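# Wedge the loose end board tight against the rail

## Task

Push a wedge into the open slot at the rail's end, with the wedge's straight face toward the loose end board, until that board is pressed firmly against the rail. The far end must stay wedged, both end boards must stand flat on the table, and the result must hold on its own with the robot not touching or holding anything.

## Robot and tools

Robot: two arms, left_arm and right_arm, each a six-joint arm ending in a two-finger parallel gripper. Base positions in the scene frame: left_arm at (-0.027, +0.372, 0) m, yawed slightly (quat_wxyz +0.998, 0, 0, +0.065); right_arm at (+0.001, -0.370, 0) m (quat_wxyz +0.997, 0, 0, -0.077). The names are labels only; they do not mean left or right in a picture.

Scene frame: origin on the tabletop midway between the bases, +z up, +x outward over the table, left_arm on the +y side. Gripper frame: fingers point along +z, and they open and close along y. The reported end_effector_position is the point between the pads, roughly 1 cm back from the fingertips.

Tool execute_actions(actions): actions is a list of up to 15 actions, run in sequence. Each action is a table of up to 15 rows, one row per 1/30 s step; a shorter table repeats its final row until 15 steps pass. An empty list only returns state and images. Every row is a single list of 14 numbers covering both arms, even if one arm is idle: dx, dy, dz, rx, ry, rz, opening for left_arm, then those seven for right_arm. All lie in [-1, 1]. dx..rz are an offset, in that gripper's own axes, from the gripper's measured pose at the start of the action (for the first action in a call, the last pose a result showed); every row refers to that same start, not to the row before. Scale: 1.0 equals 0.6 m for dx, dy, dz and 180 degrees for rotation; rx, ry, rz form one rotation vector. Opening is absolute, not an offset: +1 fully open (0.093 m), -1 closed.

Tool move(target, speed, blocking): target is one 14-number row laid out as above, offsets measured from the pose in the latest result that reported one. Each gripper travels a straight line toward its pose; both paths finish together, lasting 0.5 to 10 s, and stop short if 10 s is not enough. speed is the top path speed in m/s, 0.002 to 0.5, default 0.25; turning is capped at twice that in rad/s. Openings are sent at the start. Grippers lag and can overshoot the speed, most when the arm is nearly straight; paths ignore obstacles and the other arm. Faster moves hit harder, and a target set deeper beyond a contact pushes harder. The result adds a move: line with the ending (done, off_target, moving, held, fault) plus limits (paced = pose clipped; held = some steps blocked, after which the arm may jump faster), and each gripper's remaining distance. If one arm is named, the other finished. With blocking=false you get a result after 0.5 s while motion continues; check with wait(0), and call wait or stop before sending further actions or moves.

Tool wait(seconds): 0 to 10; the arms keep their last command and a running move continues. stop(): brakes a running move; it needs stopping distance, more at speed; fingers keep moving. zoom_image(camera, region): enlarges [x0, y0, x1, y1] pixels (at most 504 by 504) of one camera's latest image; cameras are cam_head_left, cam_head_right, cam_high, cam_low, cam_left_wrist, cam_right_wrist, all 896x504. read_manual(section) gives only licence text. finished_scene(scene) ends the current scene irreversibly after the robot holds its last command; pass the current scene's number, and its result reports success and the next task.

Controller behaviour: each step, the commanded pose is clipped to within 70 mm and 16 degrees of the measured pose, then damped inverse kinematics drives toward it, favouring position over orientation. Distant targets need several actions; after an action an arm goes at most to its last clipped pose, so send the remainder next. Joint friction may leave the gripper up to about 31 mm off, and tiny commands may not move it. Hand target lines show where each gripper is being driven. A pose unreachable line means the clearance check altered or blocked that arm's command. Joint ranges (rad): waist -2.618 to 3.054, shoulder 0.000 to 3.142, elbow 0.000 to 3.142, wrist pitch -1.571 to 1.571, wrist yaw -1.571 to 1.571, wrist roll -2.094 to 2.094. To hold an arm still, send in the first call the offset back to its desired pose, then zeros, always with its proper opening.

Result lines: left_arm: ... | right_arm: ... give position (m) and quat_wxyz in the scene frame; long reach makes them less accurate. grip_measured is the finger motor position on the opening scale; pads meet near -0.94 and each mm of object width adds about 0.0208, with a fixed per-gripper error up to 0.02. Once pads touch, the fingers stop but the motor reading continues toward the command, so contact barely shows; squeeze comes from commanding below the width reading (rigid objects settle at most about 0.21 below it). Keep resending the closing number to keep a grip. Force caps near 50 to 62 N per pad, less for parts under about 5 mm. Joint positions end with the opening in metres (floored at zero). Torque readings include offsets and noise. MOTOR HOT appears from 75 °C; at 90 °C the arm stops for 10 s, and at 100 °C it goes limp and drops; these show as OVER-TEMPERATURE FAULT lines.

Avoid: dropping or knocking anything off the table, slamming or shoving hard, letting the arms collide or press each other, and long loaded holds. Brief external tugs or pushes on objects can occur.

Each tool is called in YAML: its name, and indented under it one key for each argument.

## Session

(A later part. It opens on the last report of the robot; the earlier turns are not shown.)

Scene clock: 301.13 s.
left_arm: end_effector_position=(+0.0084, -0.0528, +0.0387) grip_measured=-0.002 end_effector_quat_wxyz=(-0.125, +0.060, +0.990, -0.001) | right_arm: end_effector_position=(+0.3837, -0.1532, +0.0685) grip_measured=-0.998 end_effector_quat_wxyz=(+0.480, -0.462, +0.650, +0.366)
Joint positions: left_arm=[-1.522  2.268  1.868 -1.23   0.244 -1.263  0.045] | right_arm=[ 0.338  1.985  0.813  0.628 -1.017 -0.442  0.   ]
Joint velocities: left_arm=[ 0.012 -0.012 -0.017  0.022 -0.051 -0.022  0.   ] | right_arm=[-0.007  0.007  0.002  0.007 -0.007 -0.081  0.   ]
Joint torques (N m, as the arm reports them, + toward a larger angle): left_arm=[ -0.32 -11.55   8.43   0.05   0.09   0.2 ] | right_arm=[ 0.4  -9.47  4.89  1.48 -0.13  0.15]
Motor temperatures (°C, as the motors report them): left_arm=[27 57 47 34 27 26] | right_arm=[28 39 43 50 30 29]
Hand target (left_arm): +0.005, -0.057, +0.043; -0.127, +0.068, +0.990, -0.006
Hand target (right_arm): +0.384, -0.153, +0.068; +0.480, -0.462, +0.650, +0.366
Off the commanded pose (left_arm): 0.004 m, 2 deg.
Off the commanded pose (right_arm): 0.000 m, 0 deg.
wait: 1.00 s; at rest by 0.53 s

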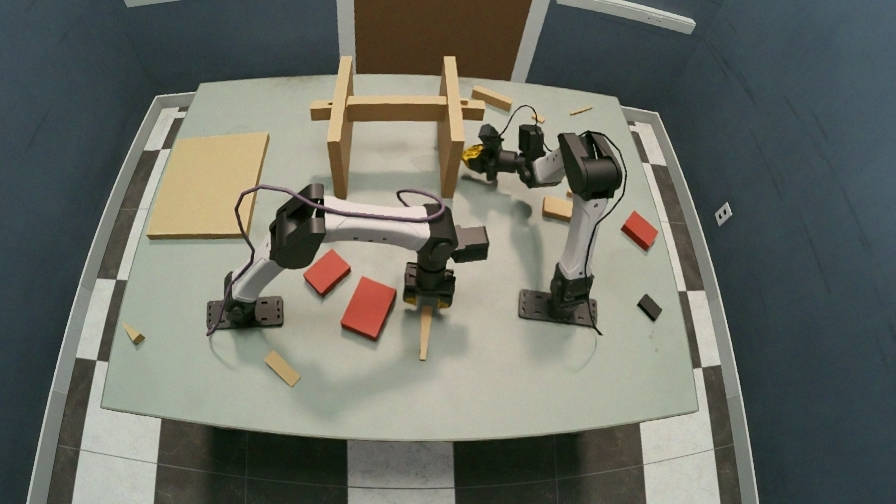

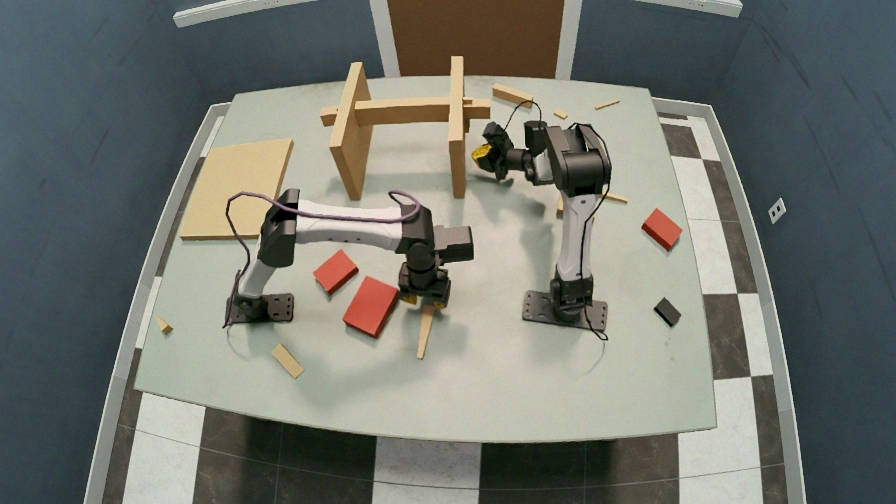

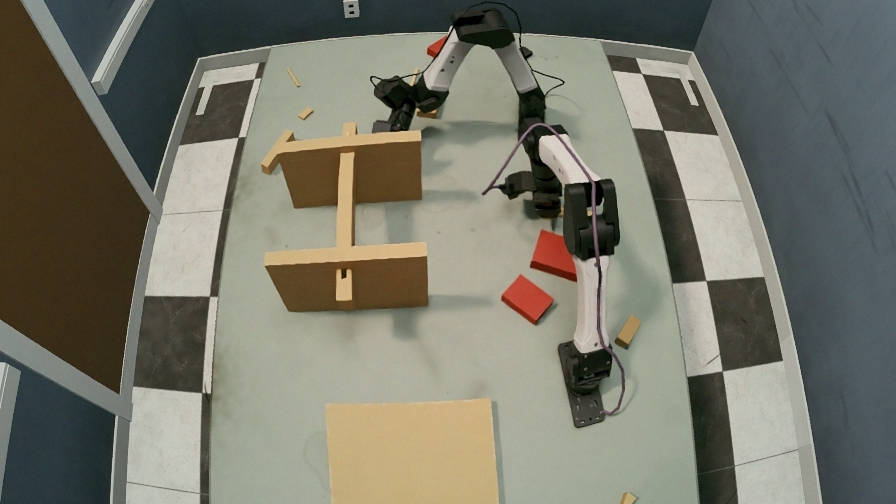

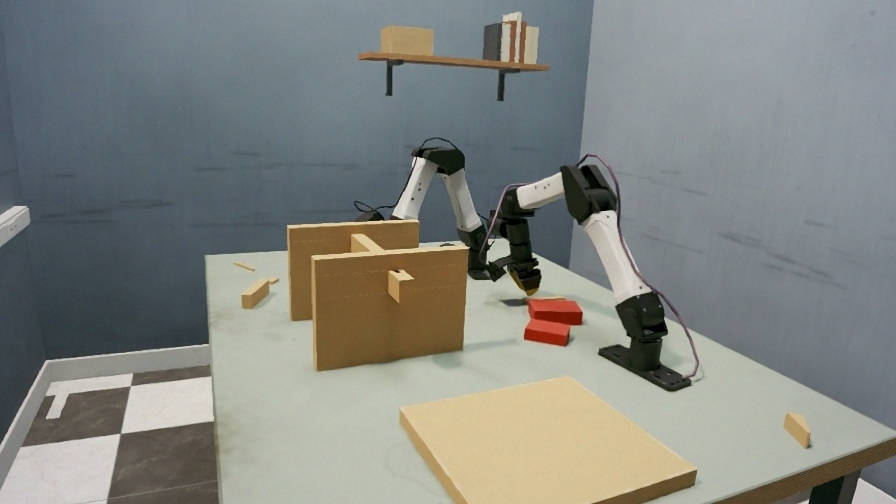

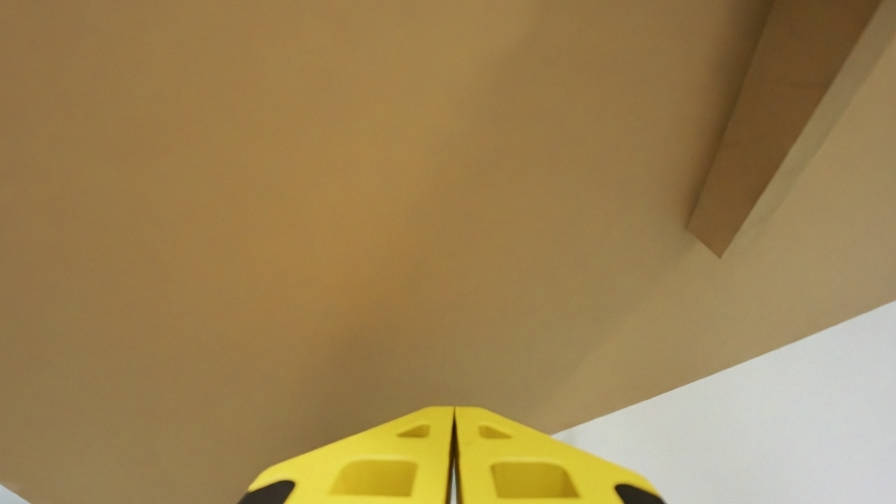

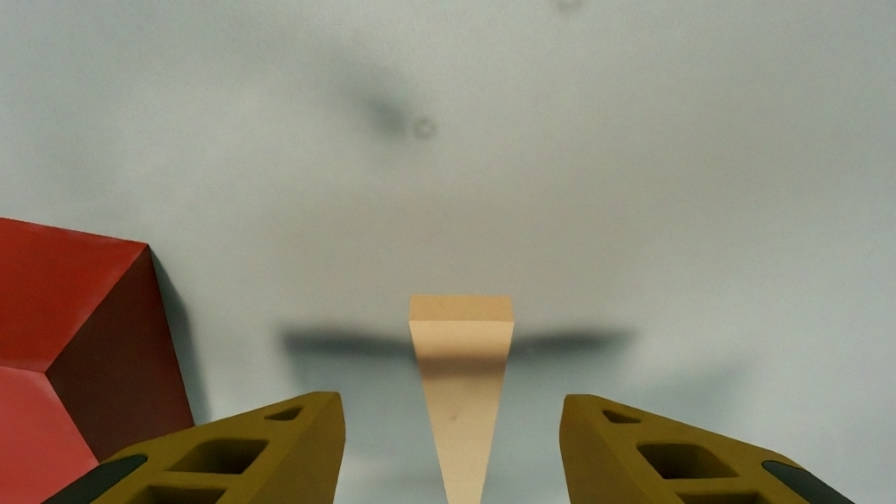

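execute_actions:
  actions: []

Scene clock: 314.30 s.
left_arm: end_effector_position=(+0.0083, -0.0529, +0.0387) grip_measured=-0.002 end_effector_quat_wxyz=(-0.125, +0.060, +0.990, -0.001) | right_arm: end_effector_position=(+0.3837, -0.1532, +0.0685) grip_measured=-0.998 end_effector_quat_wxyz=(+0.480, -0.462, +0.650, +0.366)
Joint positions: left_arm=[-1.522  2.268  1.868 -1.23   0.245 -1.263  0.045] | right_arm=[ 0.338  1.985  0.813  0.628 -1.017 -0.442  0.   ]
Joint velocities: left_arm=[-0.007  0.007  0.007 -0.007  0.022  0.022 -0.001] | right_arm=[-0.007  0.017 -0.002  0.022  0.007 -0.022  0.   ]
Joint torques (N m, as the arm reports them, + toward a larger angle): left_arm=[ -0.22 -11.59   8.45   0.04   0.16   0.18] | right_arm=[ 0.41 -9.45  4.9   1.48 -0.13  0.14]
Motor temperatures (°C, as the motors report them): left_arm=[27 59 48 33 27 26] | right_arm=[28 40 43 50 30 29]
Hand target (left_arm): +0.005, -0.057, +0.043; -0.127, +0.068, +0.990, -0.006
Hand target (right_arm): +0.384, -0.153, +0.068; +0.480, -0.462, +0.650, +0.366
Off the commanded pose (left_arm): 0.004 m, 2 deg.
Off the commanded pose (right_arm): 0.000 m, 0 deg.

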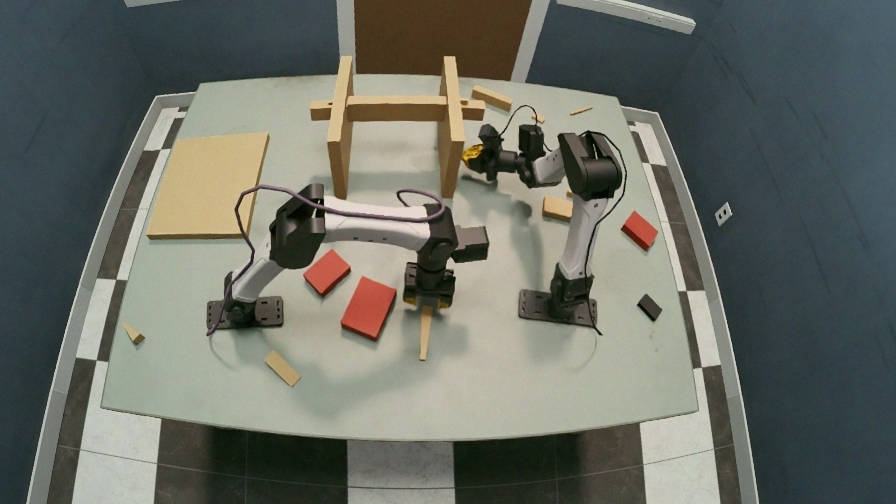

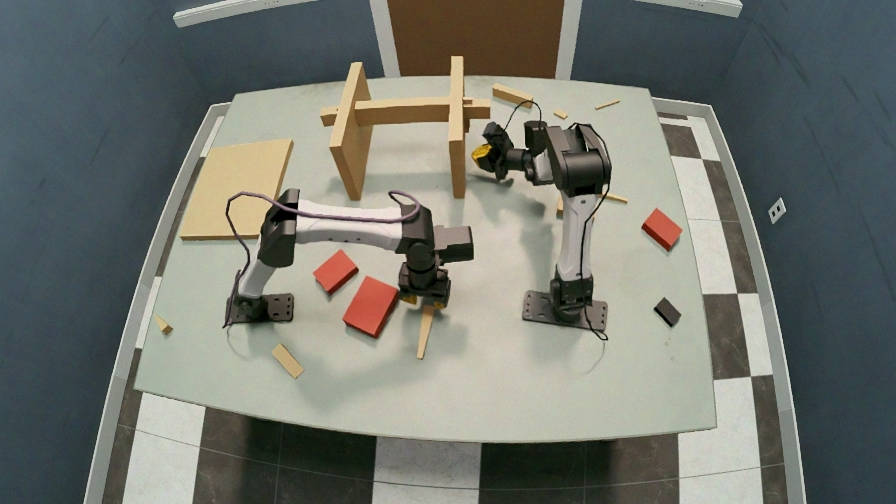

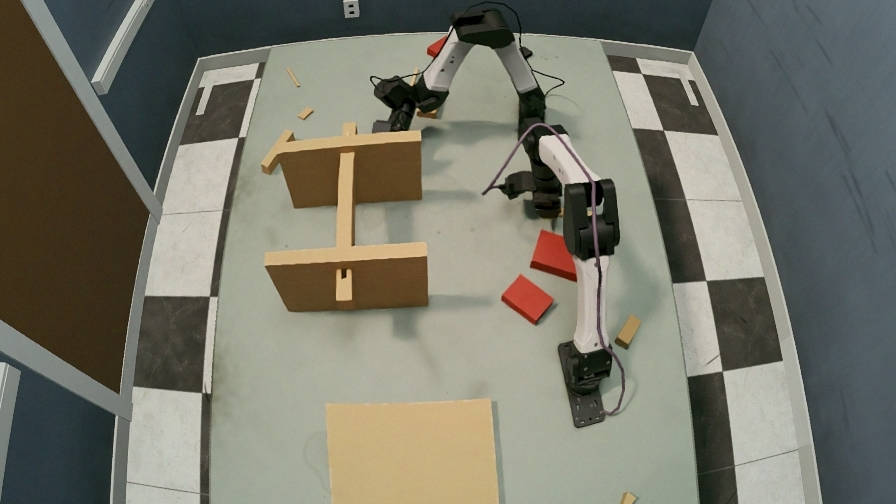

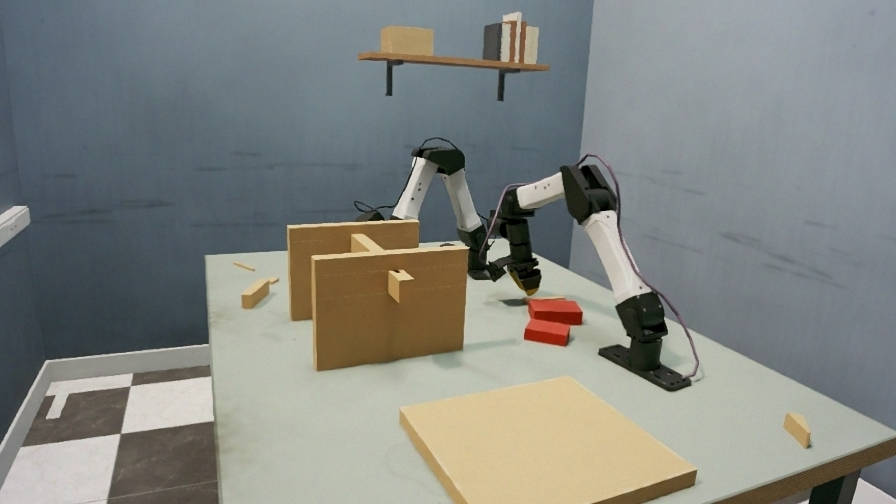

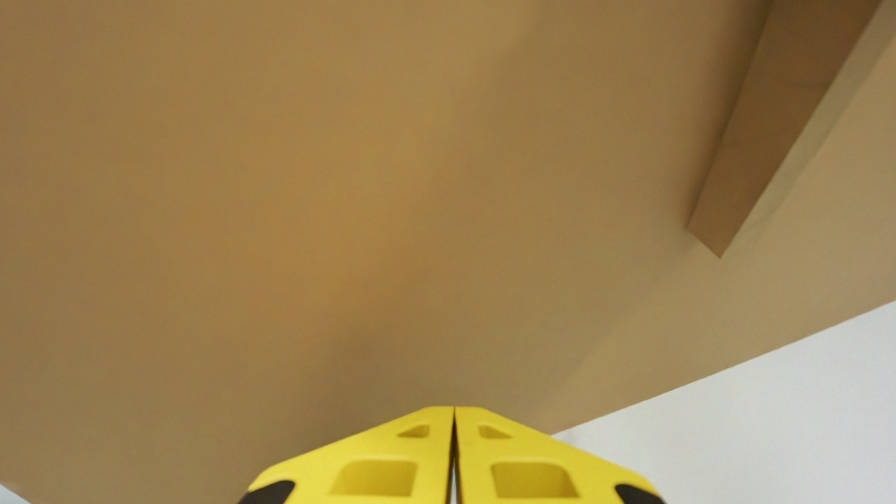

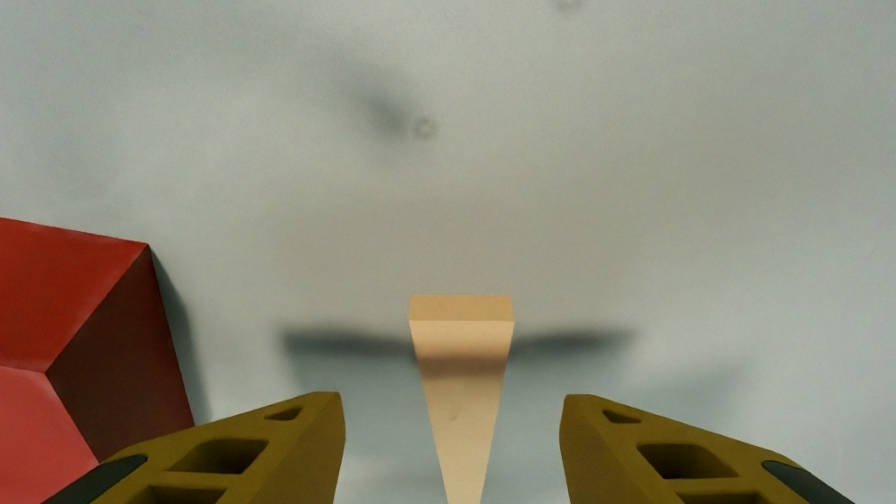

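move:
  target: [-0.005, -0.004, 0.055, 0, 0, 0, 0.0, 0, 0, 0, 0, 0, 0, -1]
  speed: 0.04

Scene clock: 333.93 s.
left_arm: end_effector_position=(+0.0088, -0.0558, +0.0123) grip_measured=-0.002 end_effector_quat_wxyz=(-0.125, +0.058, +0.990, -0.004) | right_arm: end_effector_position=(+0.3837, -0.1532, +0.0685) grip_measured=-0.998 end_effector_quat_wxyz=(+0.480, -0.462, +0.650, +0.366)
Joint positions: left_arm=[-1.522  2.297  1.81  -1.136  0.245 -1.267  0.045] | right_arm=[ 0.338  1.985  0.813  0.628 -1.017 -0.442  0.   ]
Joint velocities: left_arm=[-0.002 -0.027 -0.002  0.007  0.007  0.022  0.   ] | right_arm=[ 0.012 -0.012 -0.007  0.081 -0.066 -0.037  0.   ]
Joint torques (N m, as the arm reports them, + toward a larger angle): left_arm=[ -0.61 -11.46   5.53   0.33   0.07   0.02] | right_arm=[ 0.41 -9.47  4.9   1.48 -0.13  0.15]
Motor temperatures (°C, as the motors report them): left_arm=[27 62 48 33 27 26] | right_arm=[28 40 42 49 30 29]
Hand target (left_arm): +0.003, -0.055, +0.006; -0.125, +0.060, +0.990, -0.001
Hand target (right_arm): +0.384, -0.153, +0.068; +0.480, -0.462, +0.650, +0.366
Off the commanded pose (left_arm): 0.009 m, 0 deg.
Off the commanded pose (right_arm): 0.000 m, 0 deg.
move: done

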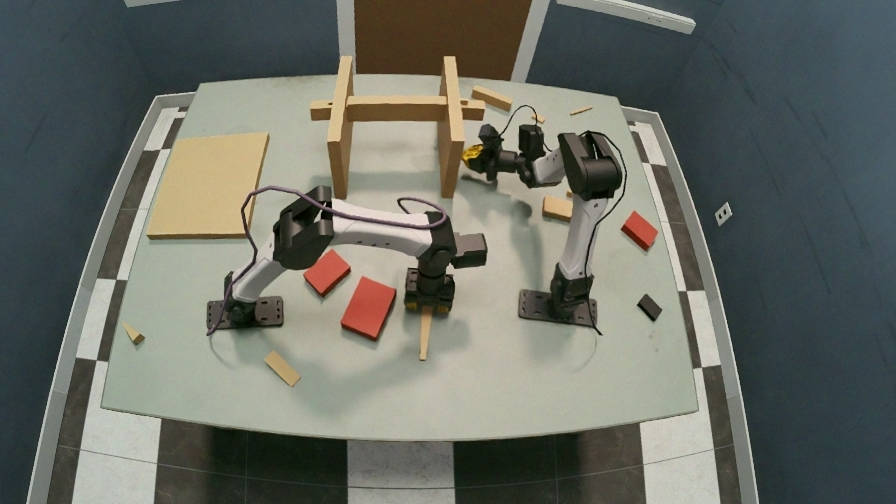

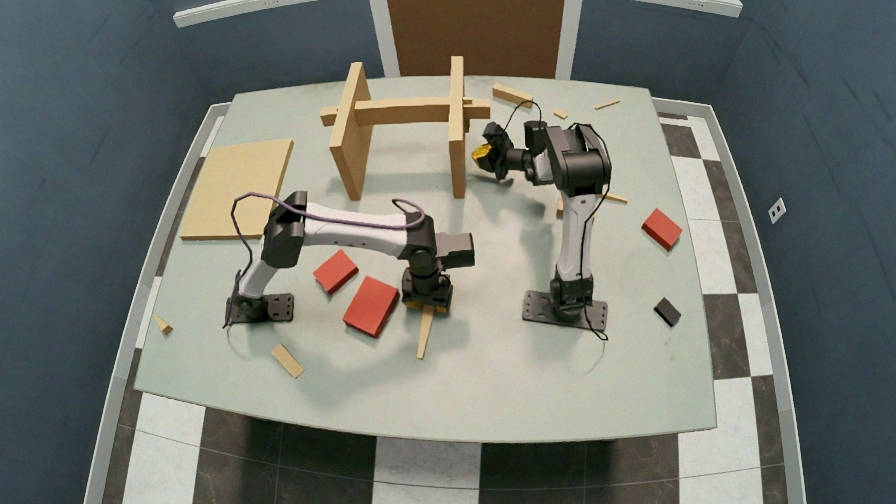

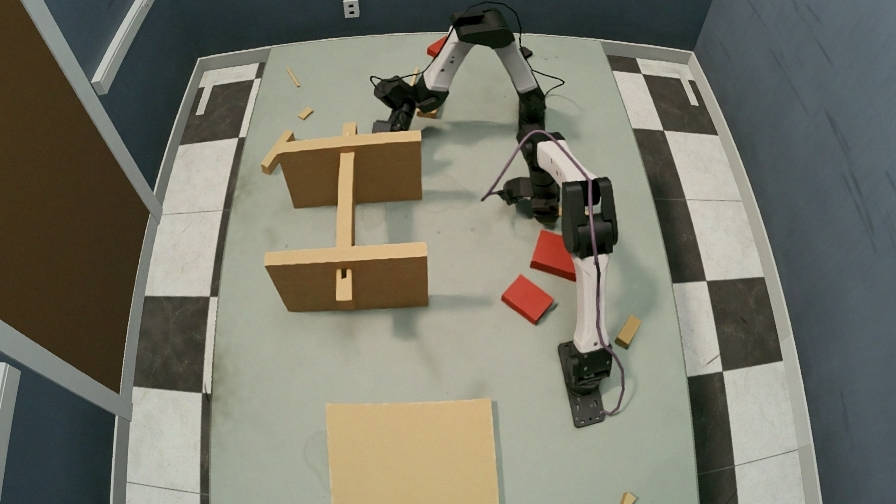

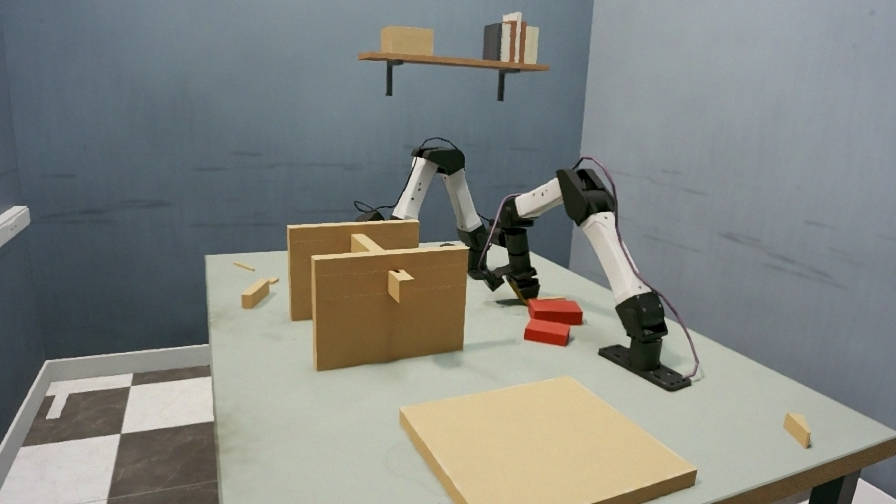

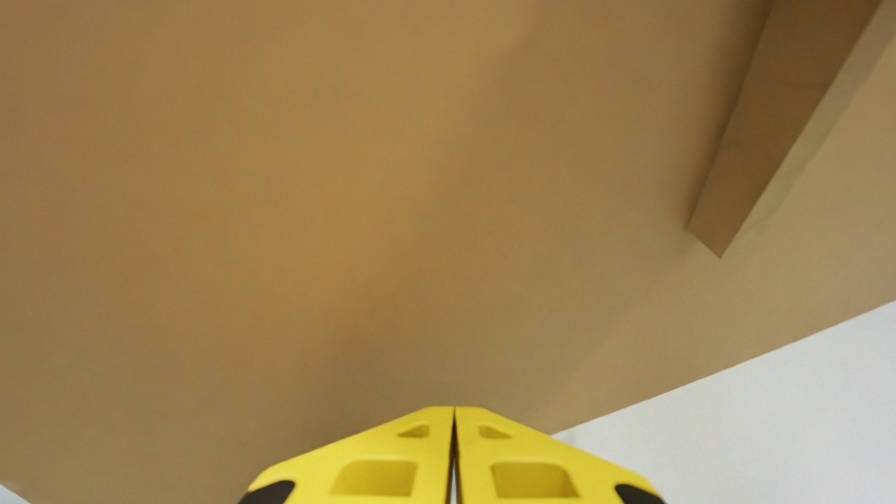

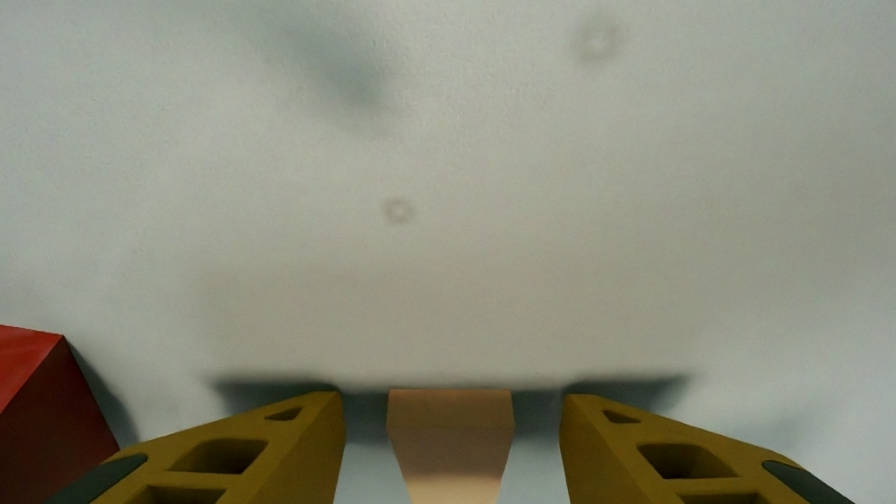

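move:
  target: [0.018, -0.001, 0.020, 0, 0, 0, 0.0, 0, 0, 0, 0, 0, 0, -1]
  speed: 0.03

Scene clock: 353.97 s.
left_arm: end_effector_position=(+0.0086, -0.0567, +0.0107) grip_measured=-0.002 end_effector_quat_wxyz=(-0.117, +0.053, +0.992, -0.006) | right_arm: end_effector_position=(+0.3837, -0.1532, +0.0685) grip_measured=-0.998 end_effector_quat_wxyz=(+0.480, -0.462, +0.650, +0.366)
Joint positions: left_arm=[-1.528  2.292  1.799 -1.118  0.231 -1.285  0.045] | right_arm=[ 0.338  1.985  0.813  0.628 -1.017 -0.442  0.   ]
Joint velocities: left_arm=[-0.007  0.017 -0.002 -0.037 -0.007 -0.022 -0.001] | right_arm=[ 0.007  0.007 -0.002 -0.037  0.037 -0.022  0.   ]
Joint torques (N m, as the arm reports them, + toward a larger angle): left_arm=[ -1.3  -11.84   4.22   0.49   0.19  -0.06] | right_arm=[ 0.42 -9.46  4.88  1.48 -0.13  0.14]
Motor temperatures (°C, as the motors report them): left_arm=[27 64 46 33 27 26] | right_arm=[28 41 42 49 30 29]
Hand target (left_arm): -0.004, -0.055, +0.003; -0.124, +0.058, +0.991, -0.003
Hand target (right_arm): +0.384, -0.153, +0.068; +0.480, -0.462, +0.650, +0.366
Off the commanded pose (left_arm): 0.015 m, 1 deg.
Off the commanded pose (right_arm): 0.000 m, 0 deg.
move: off_target (left_arm)

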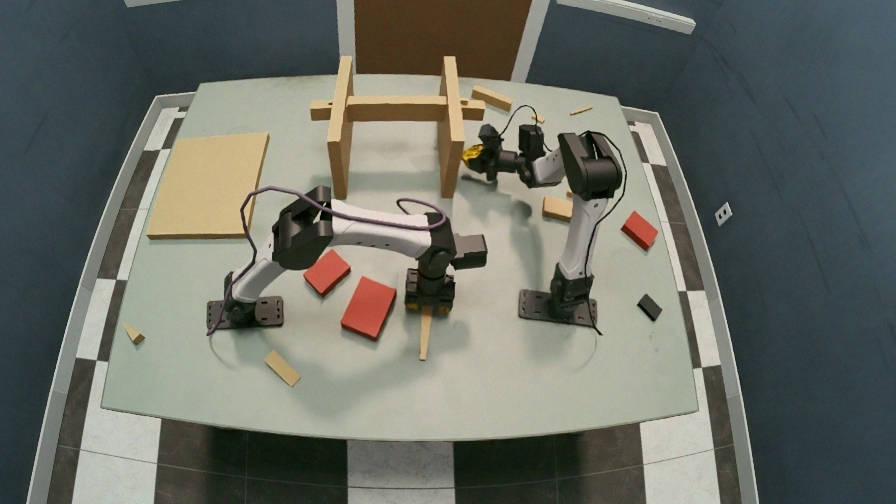

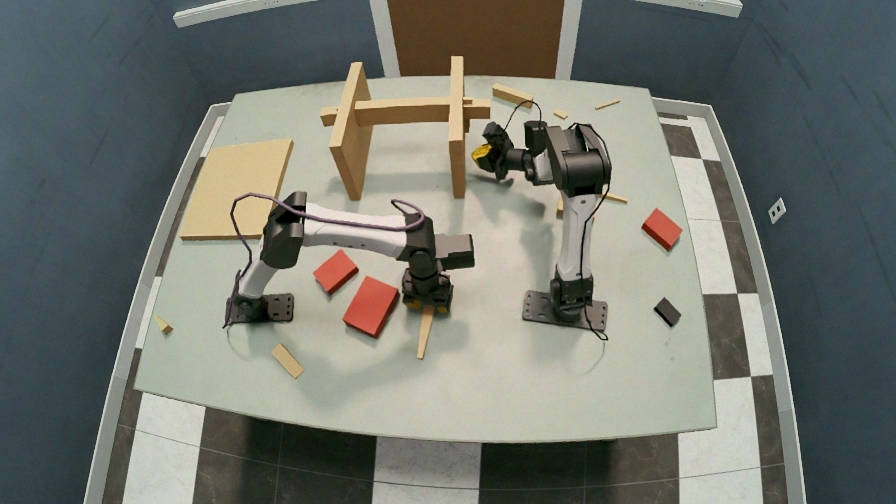

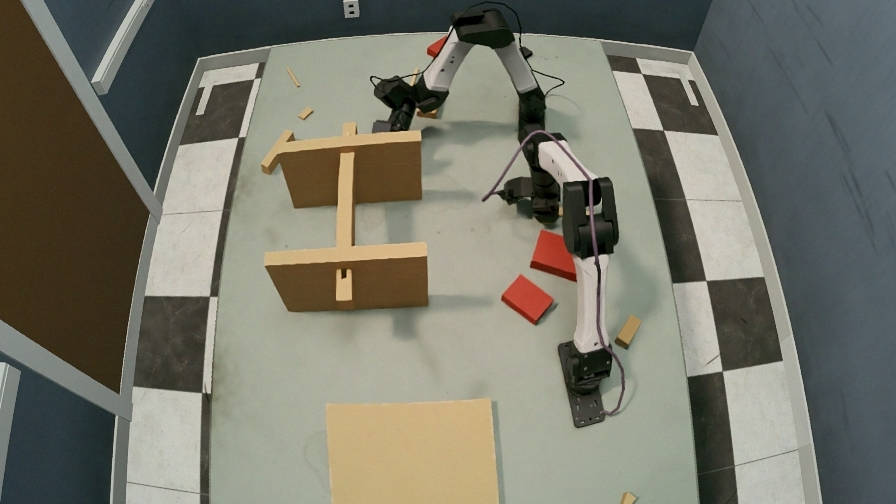

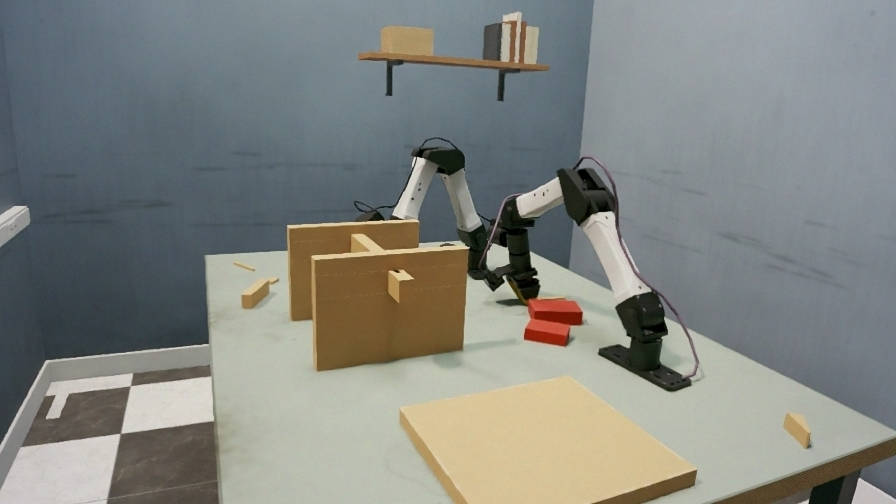

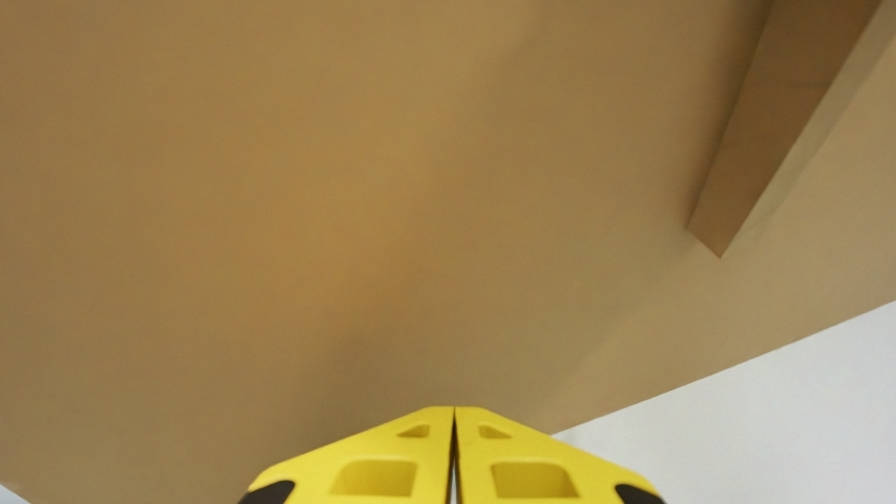

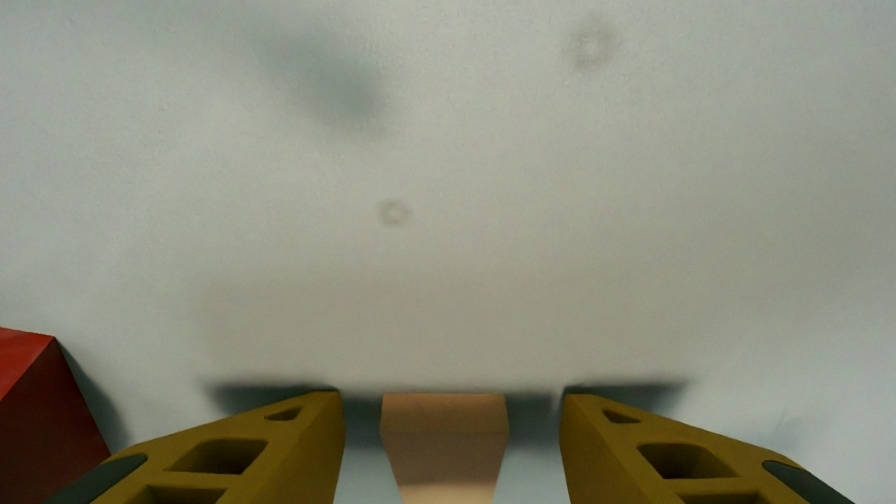

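move:
  target: [0.025, 0.0005, -0.005, 0, 0.006, 0, 0.0, 0, 0, 0, 0, 0, 0, -1]
  speed: 0.03

Scene clock: 363.97 s.
left_arm: end_effector_position=(+0.0088, -0.0567, +0.0111) grip_measured=-0.002 end_effector_quat_wxyz=(-0.116, +0.048, +0.992, -0.006) | right_arm: end_effector_position=(+0.3837, -0.1532, +0.0685) grip_measured=-0.998 end_effector_quat_wxyz=(+0.480, -0.462, +0.650, +0.366)
Joint positions: left_arm=[-1.528  2.291  1.798 -1.118  0.23  -1.296  0.045] | right_arm=[ 0.338  1.985  0.813  0.628 -1.017 -0.442  0.   ]
Joint velocities: left_arm=[ 0.007  0.012 -0.017  0.022 -0.081  0.051  0.   ] | right_arm=[-0.012 -0.027  0.002 -0.007  0.022  0.007  0.   ]
Joint torques (N m, as the arm reports them, + toward a larger angle): left_arm=[ -1.38 -13.19   5.62   0.13   0.25  -0.03] | right_arm=[ 0.42 -9.46  4.9   1.48 -0.13  0.14]
Motor temperatures (°C, as the motors report them): left_arm=[27 65 44 33 27 26] | right_arm=[28 41 42 49 30 29]
Hand target (left_arm): -0.005, -0.055, +0.017; -0.126, +0.053, +0.991, -0.005
Hand target (right_arm): +0.384, -0.153, +0.068; +0.480, -0.462, +0.650, +0.366
Off the commanded pose (left_arm): 0.015 m, 1 deg.
Off the commanded pose (right_arm): 0.000 m, 0 deg.
move: off_target (left_arm)

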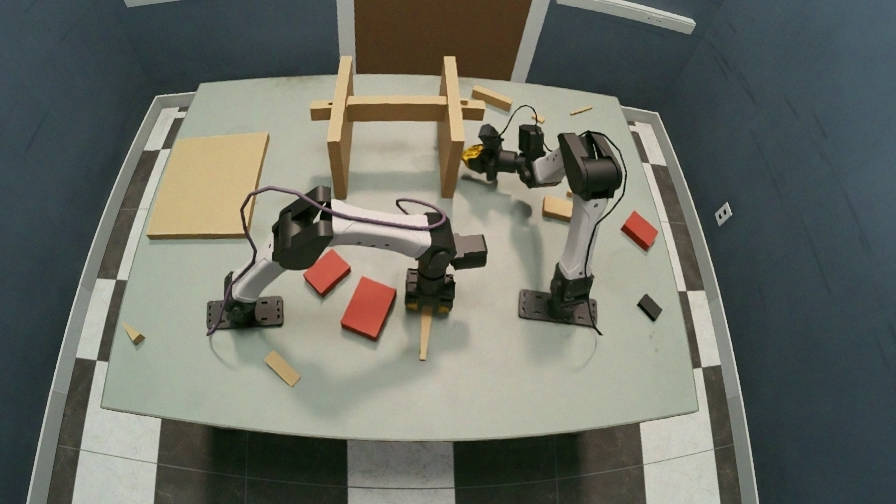

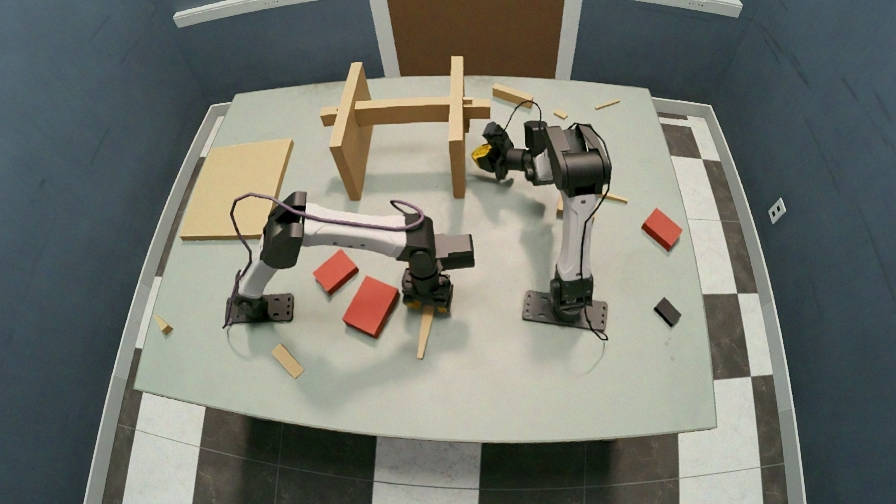

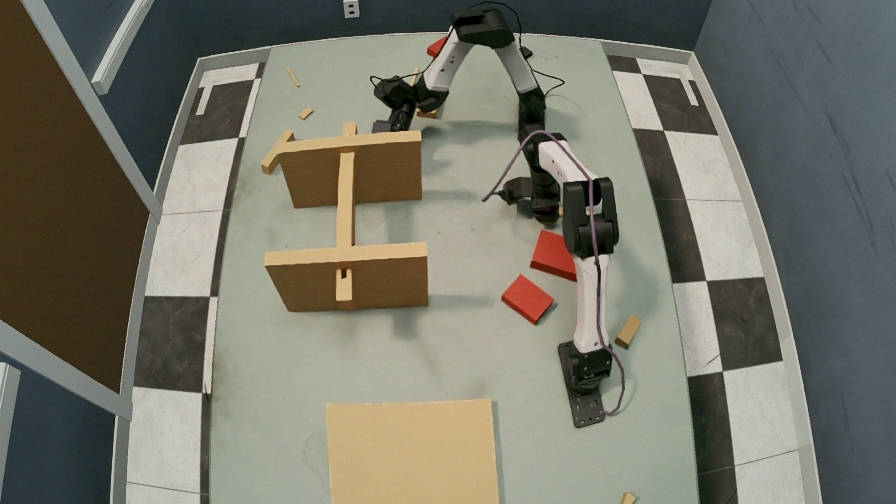

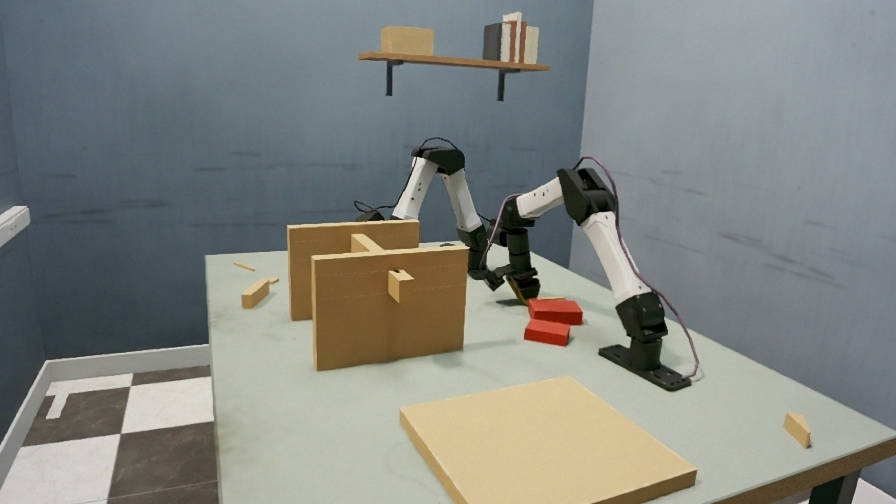

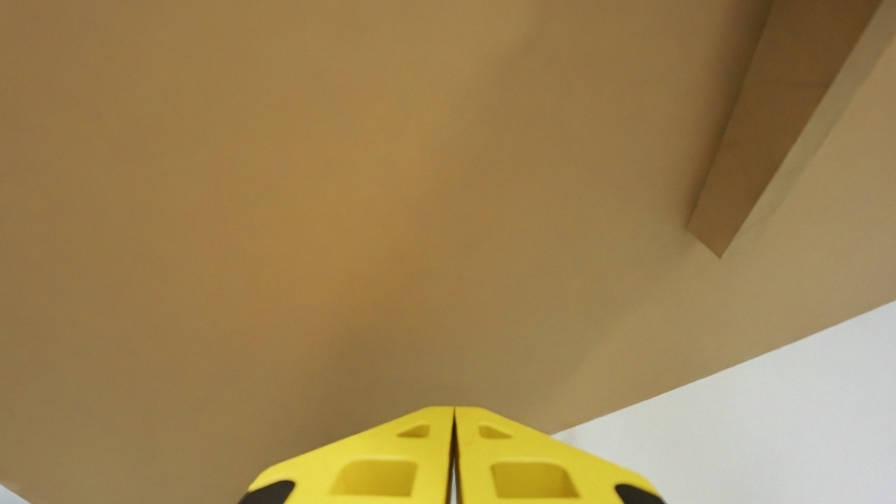

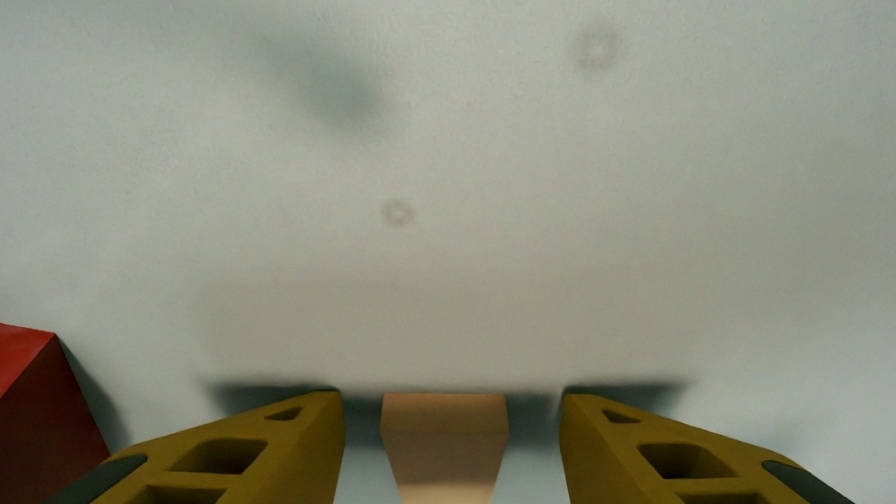

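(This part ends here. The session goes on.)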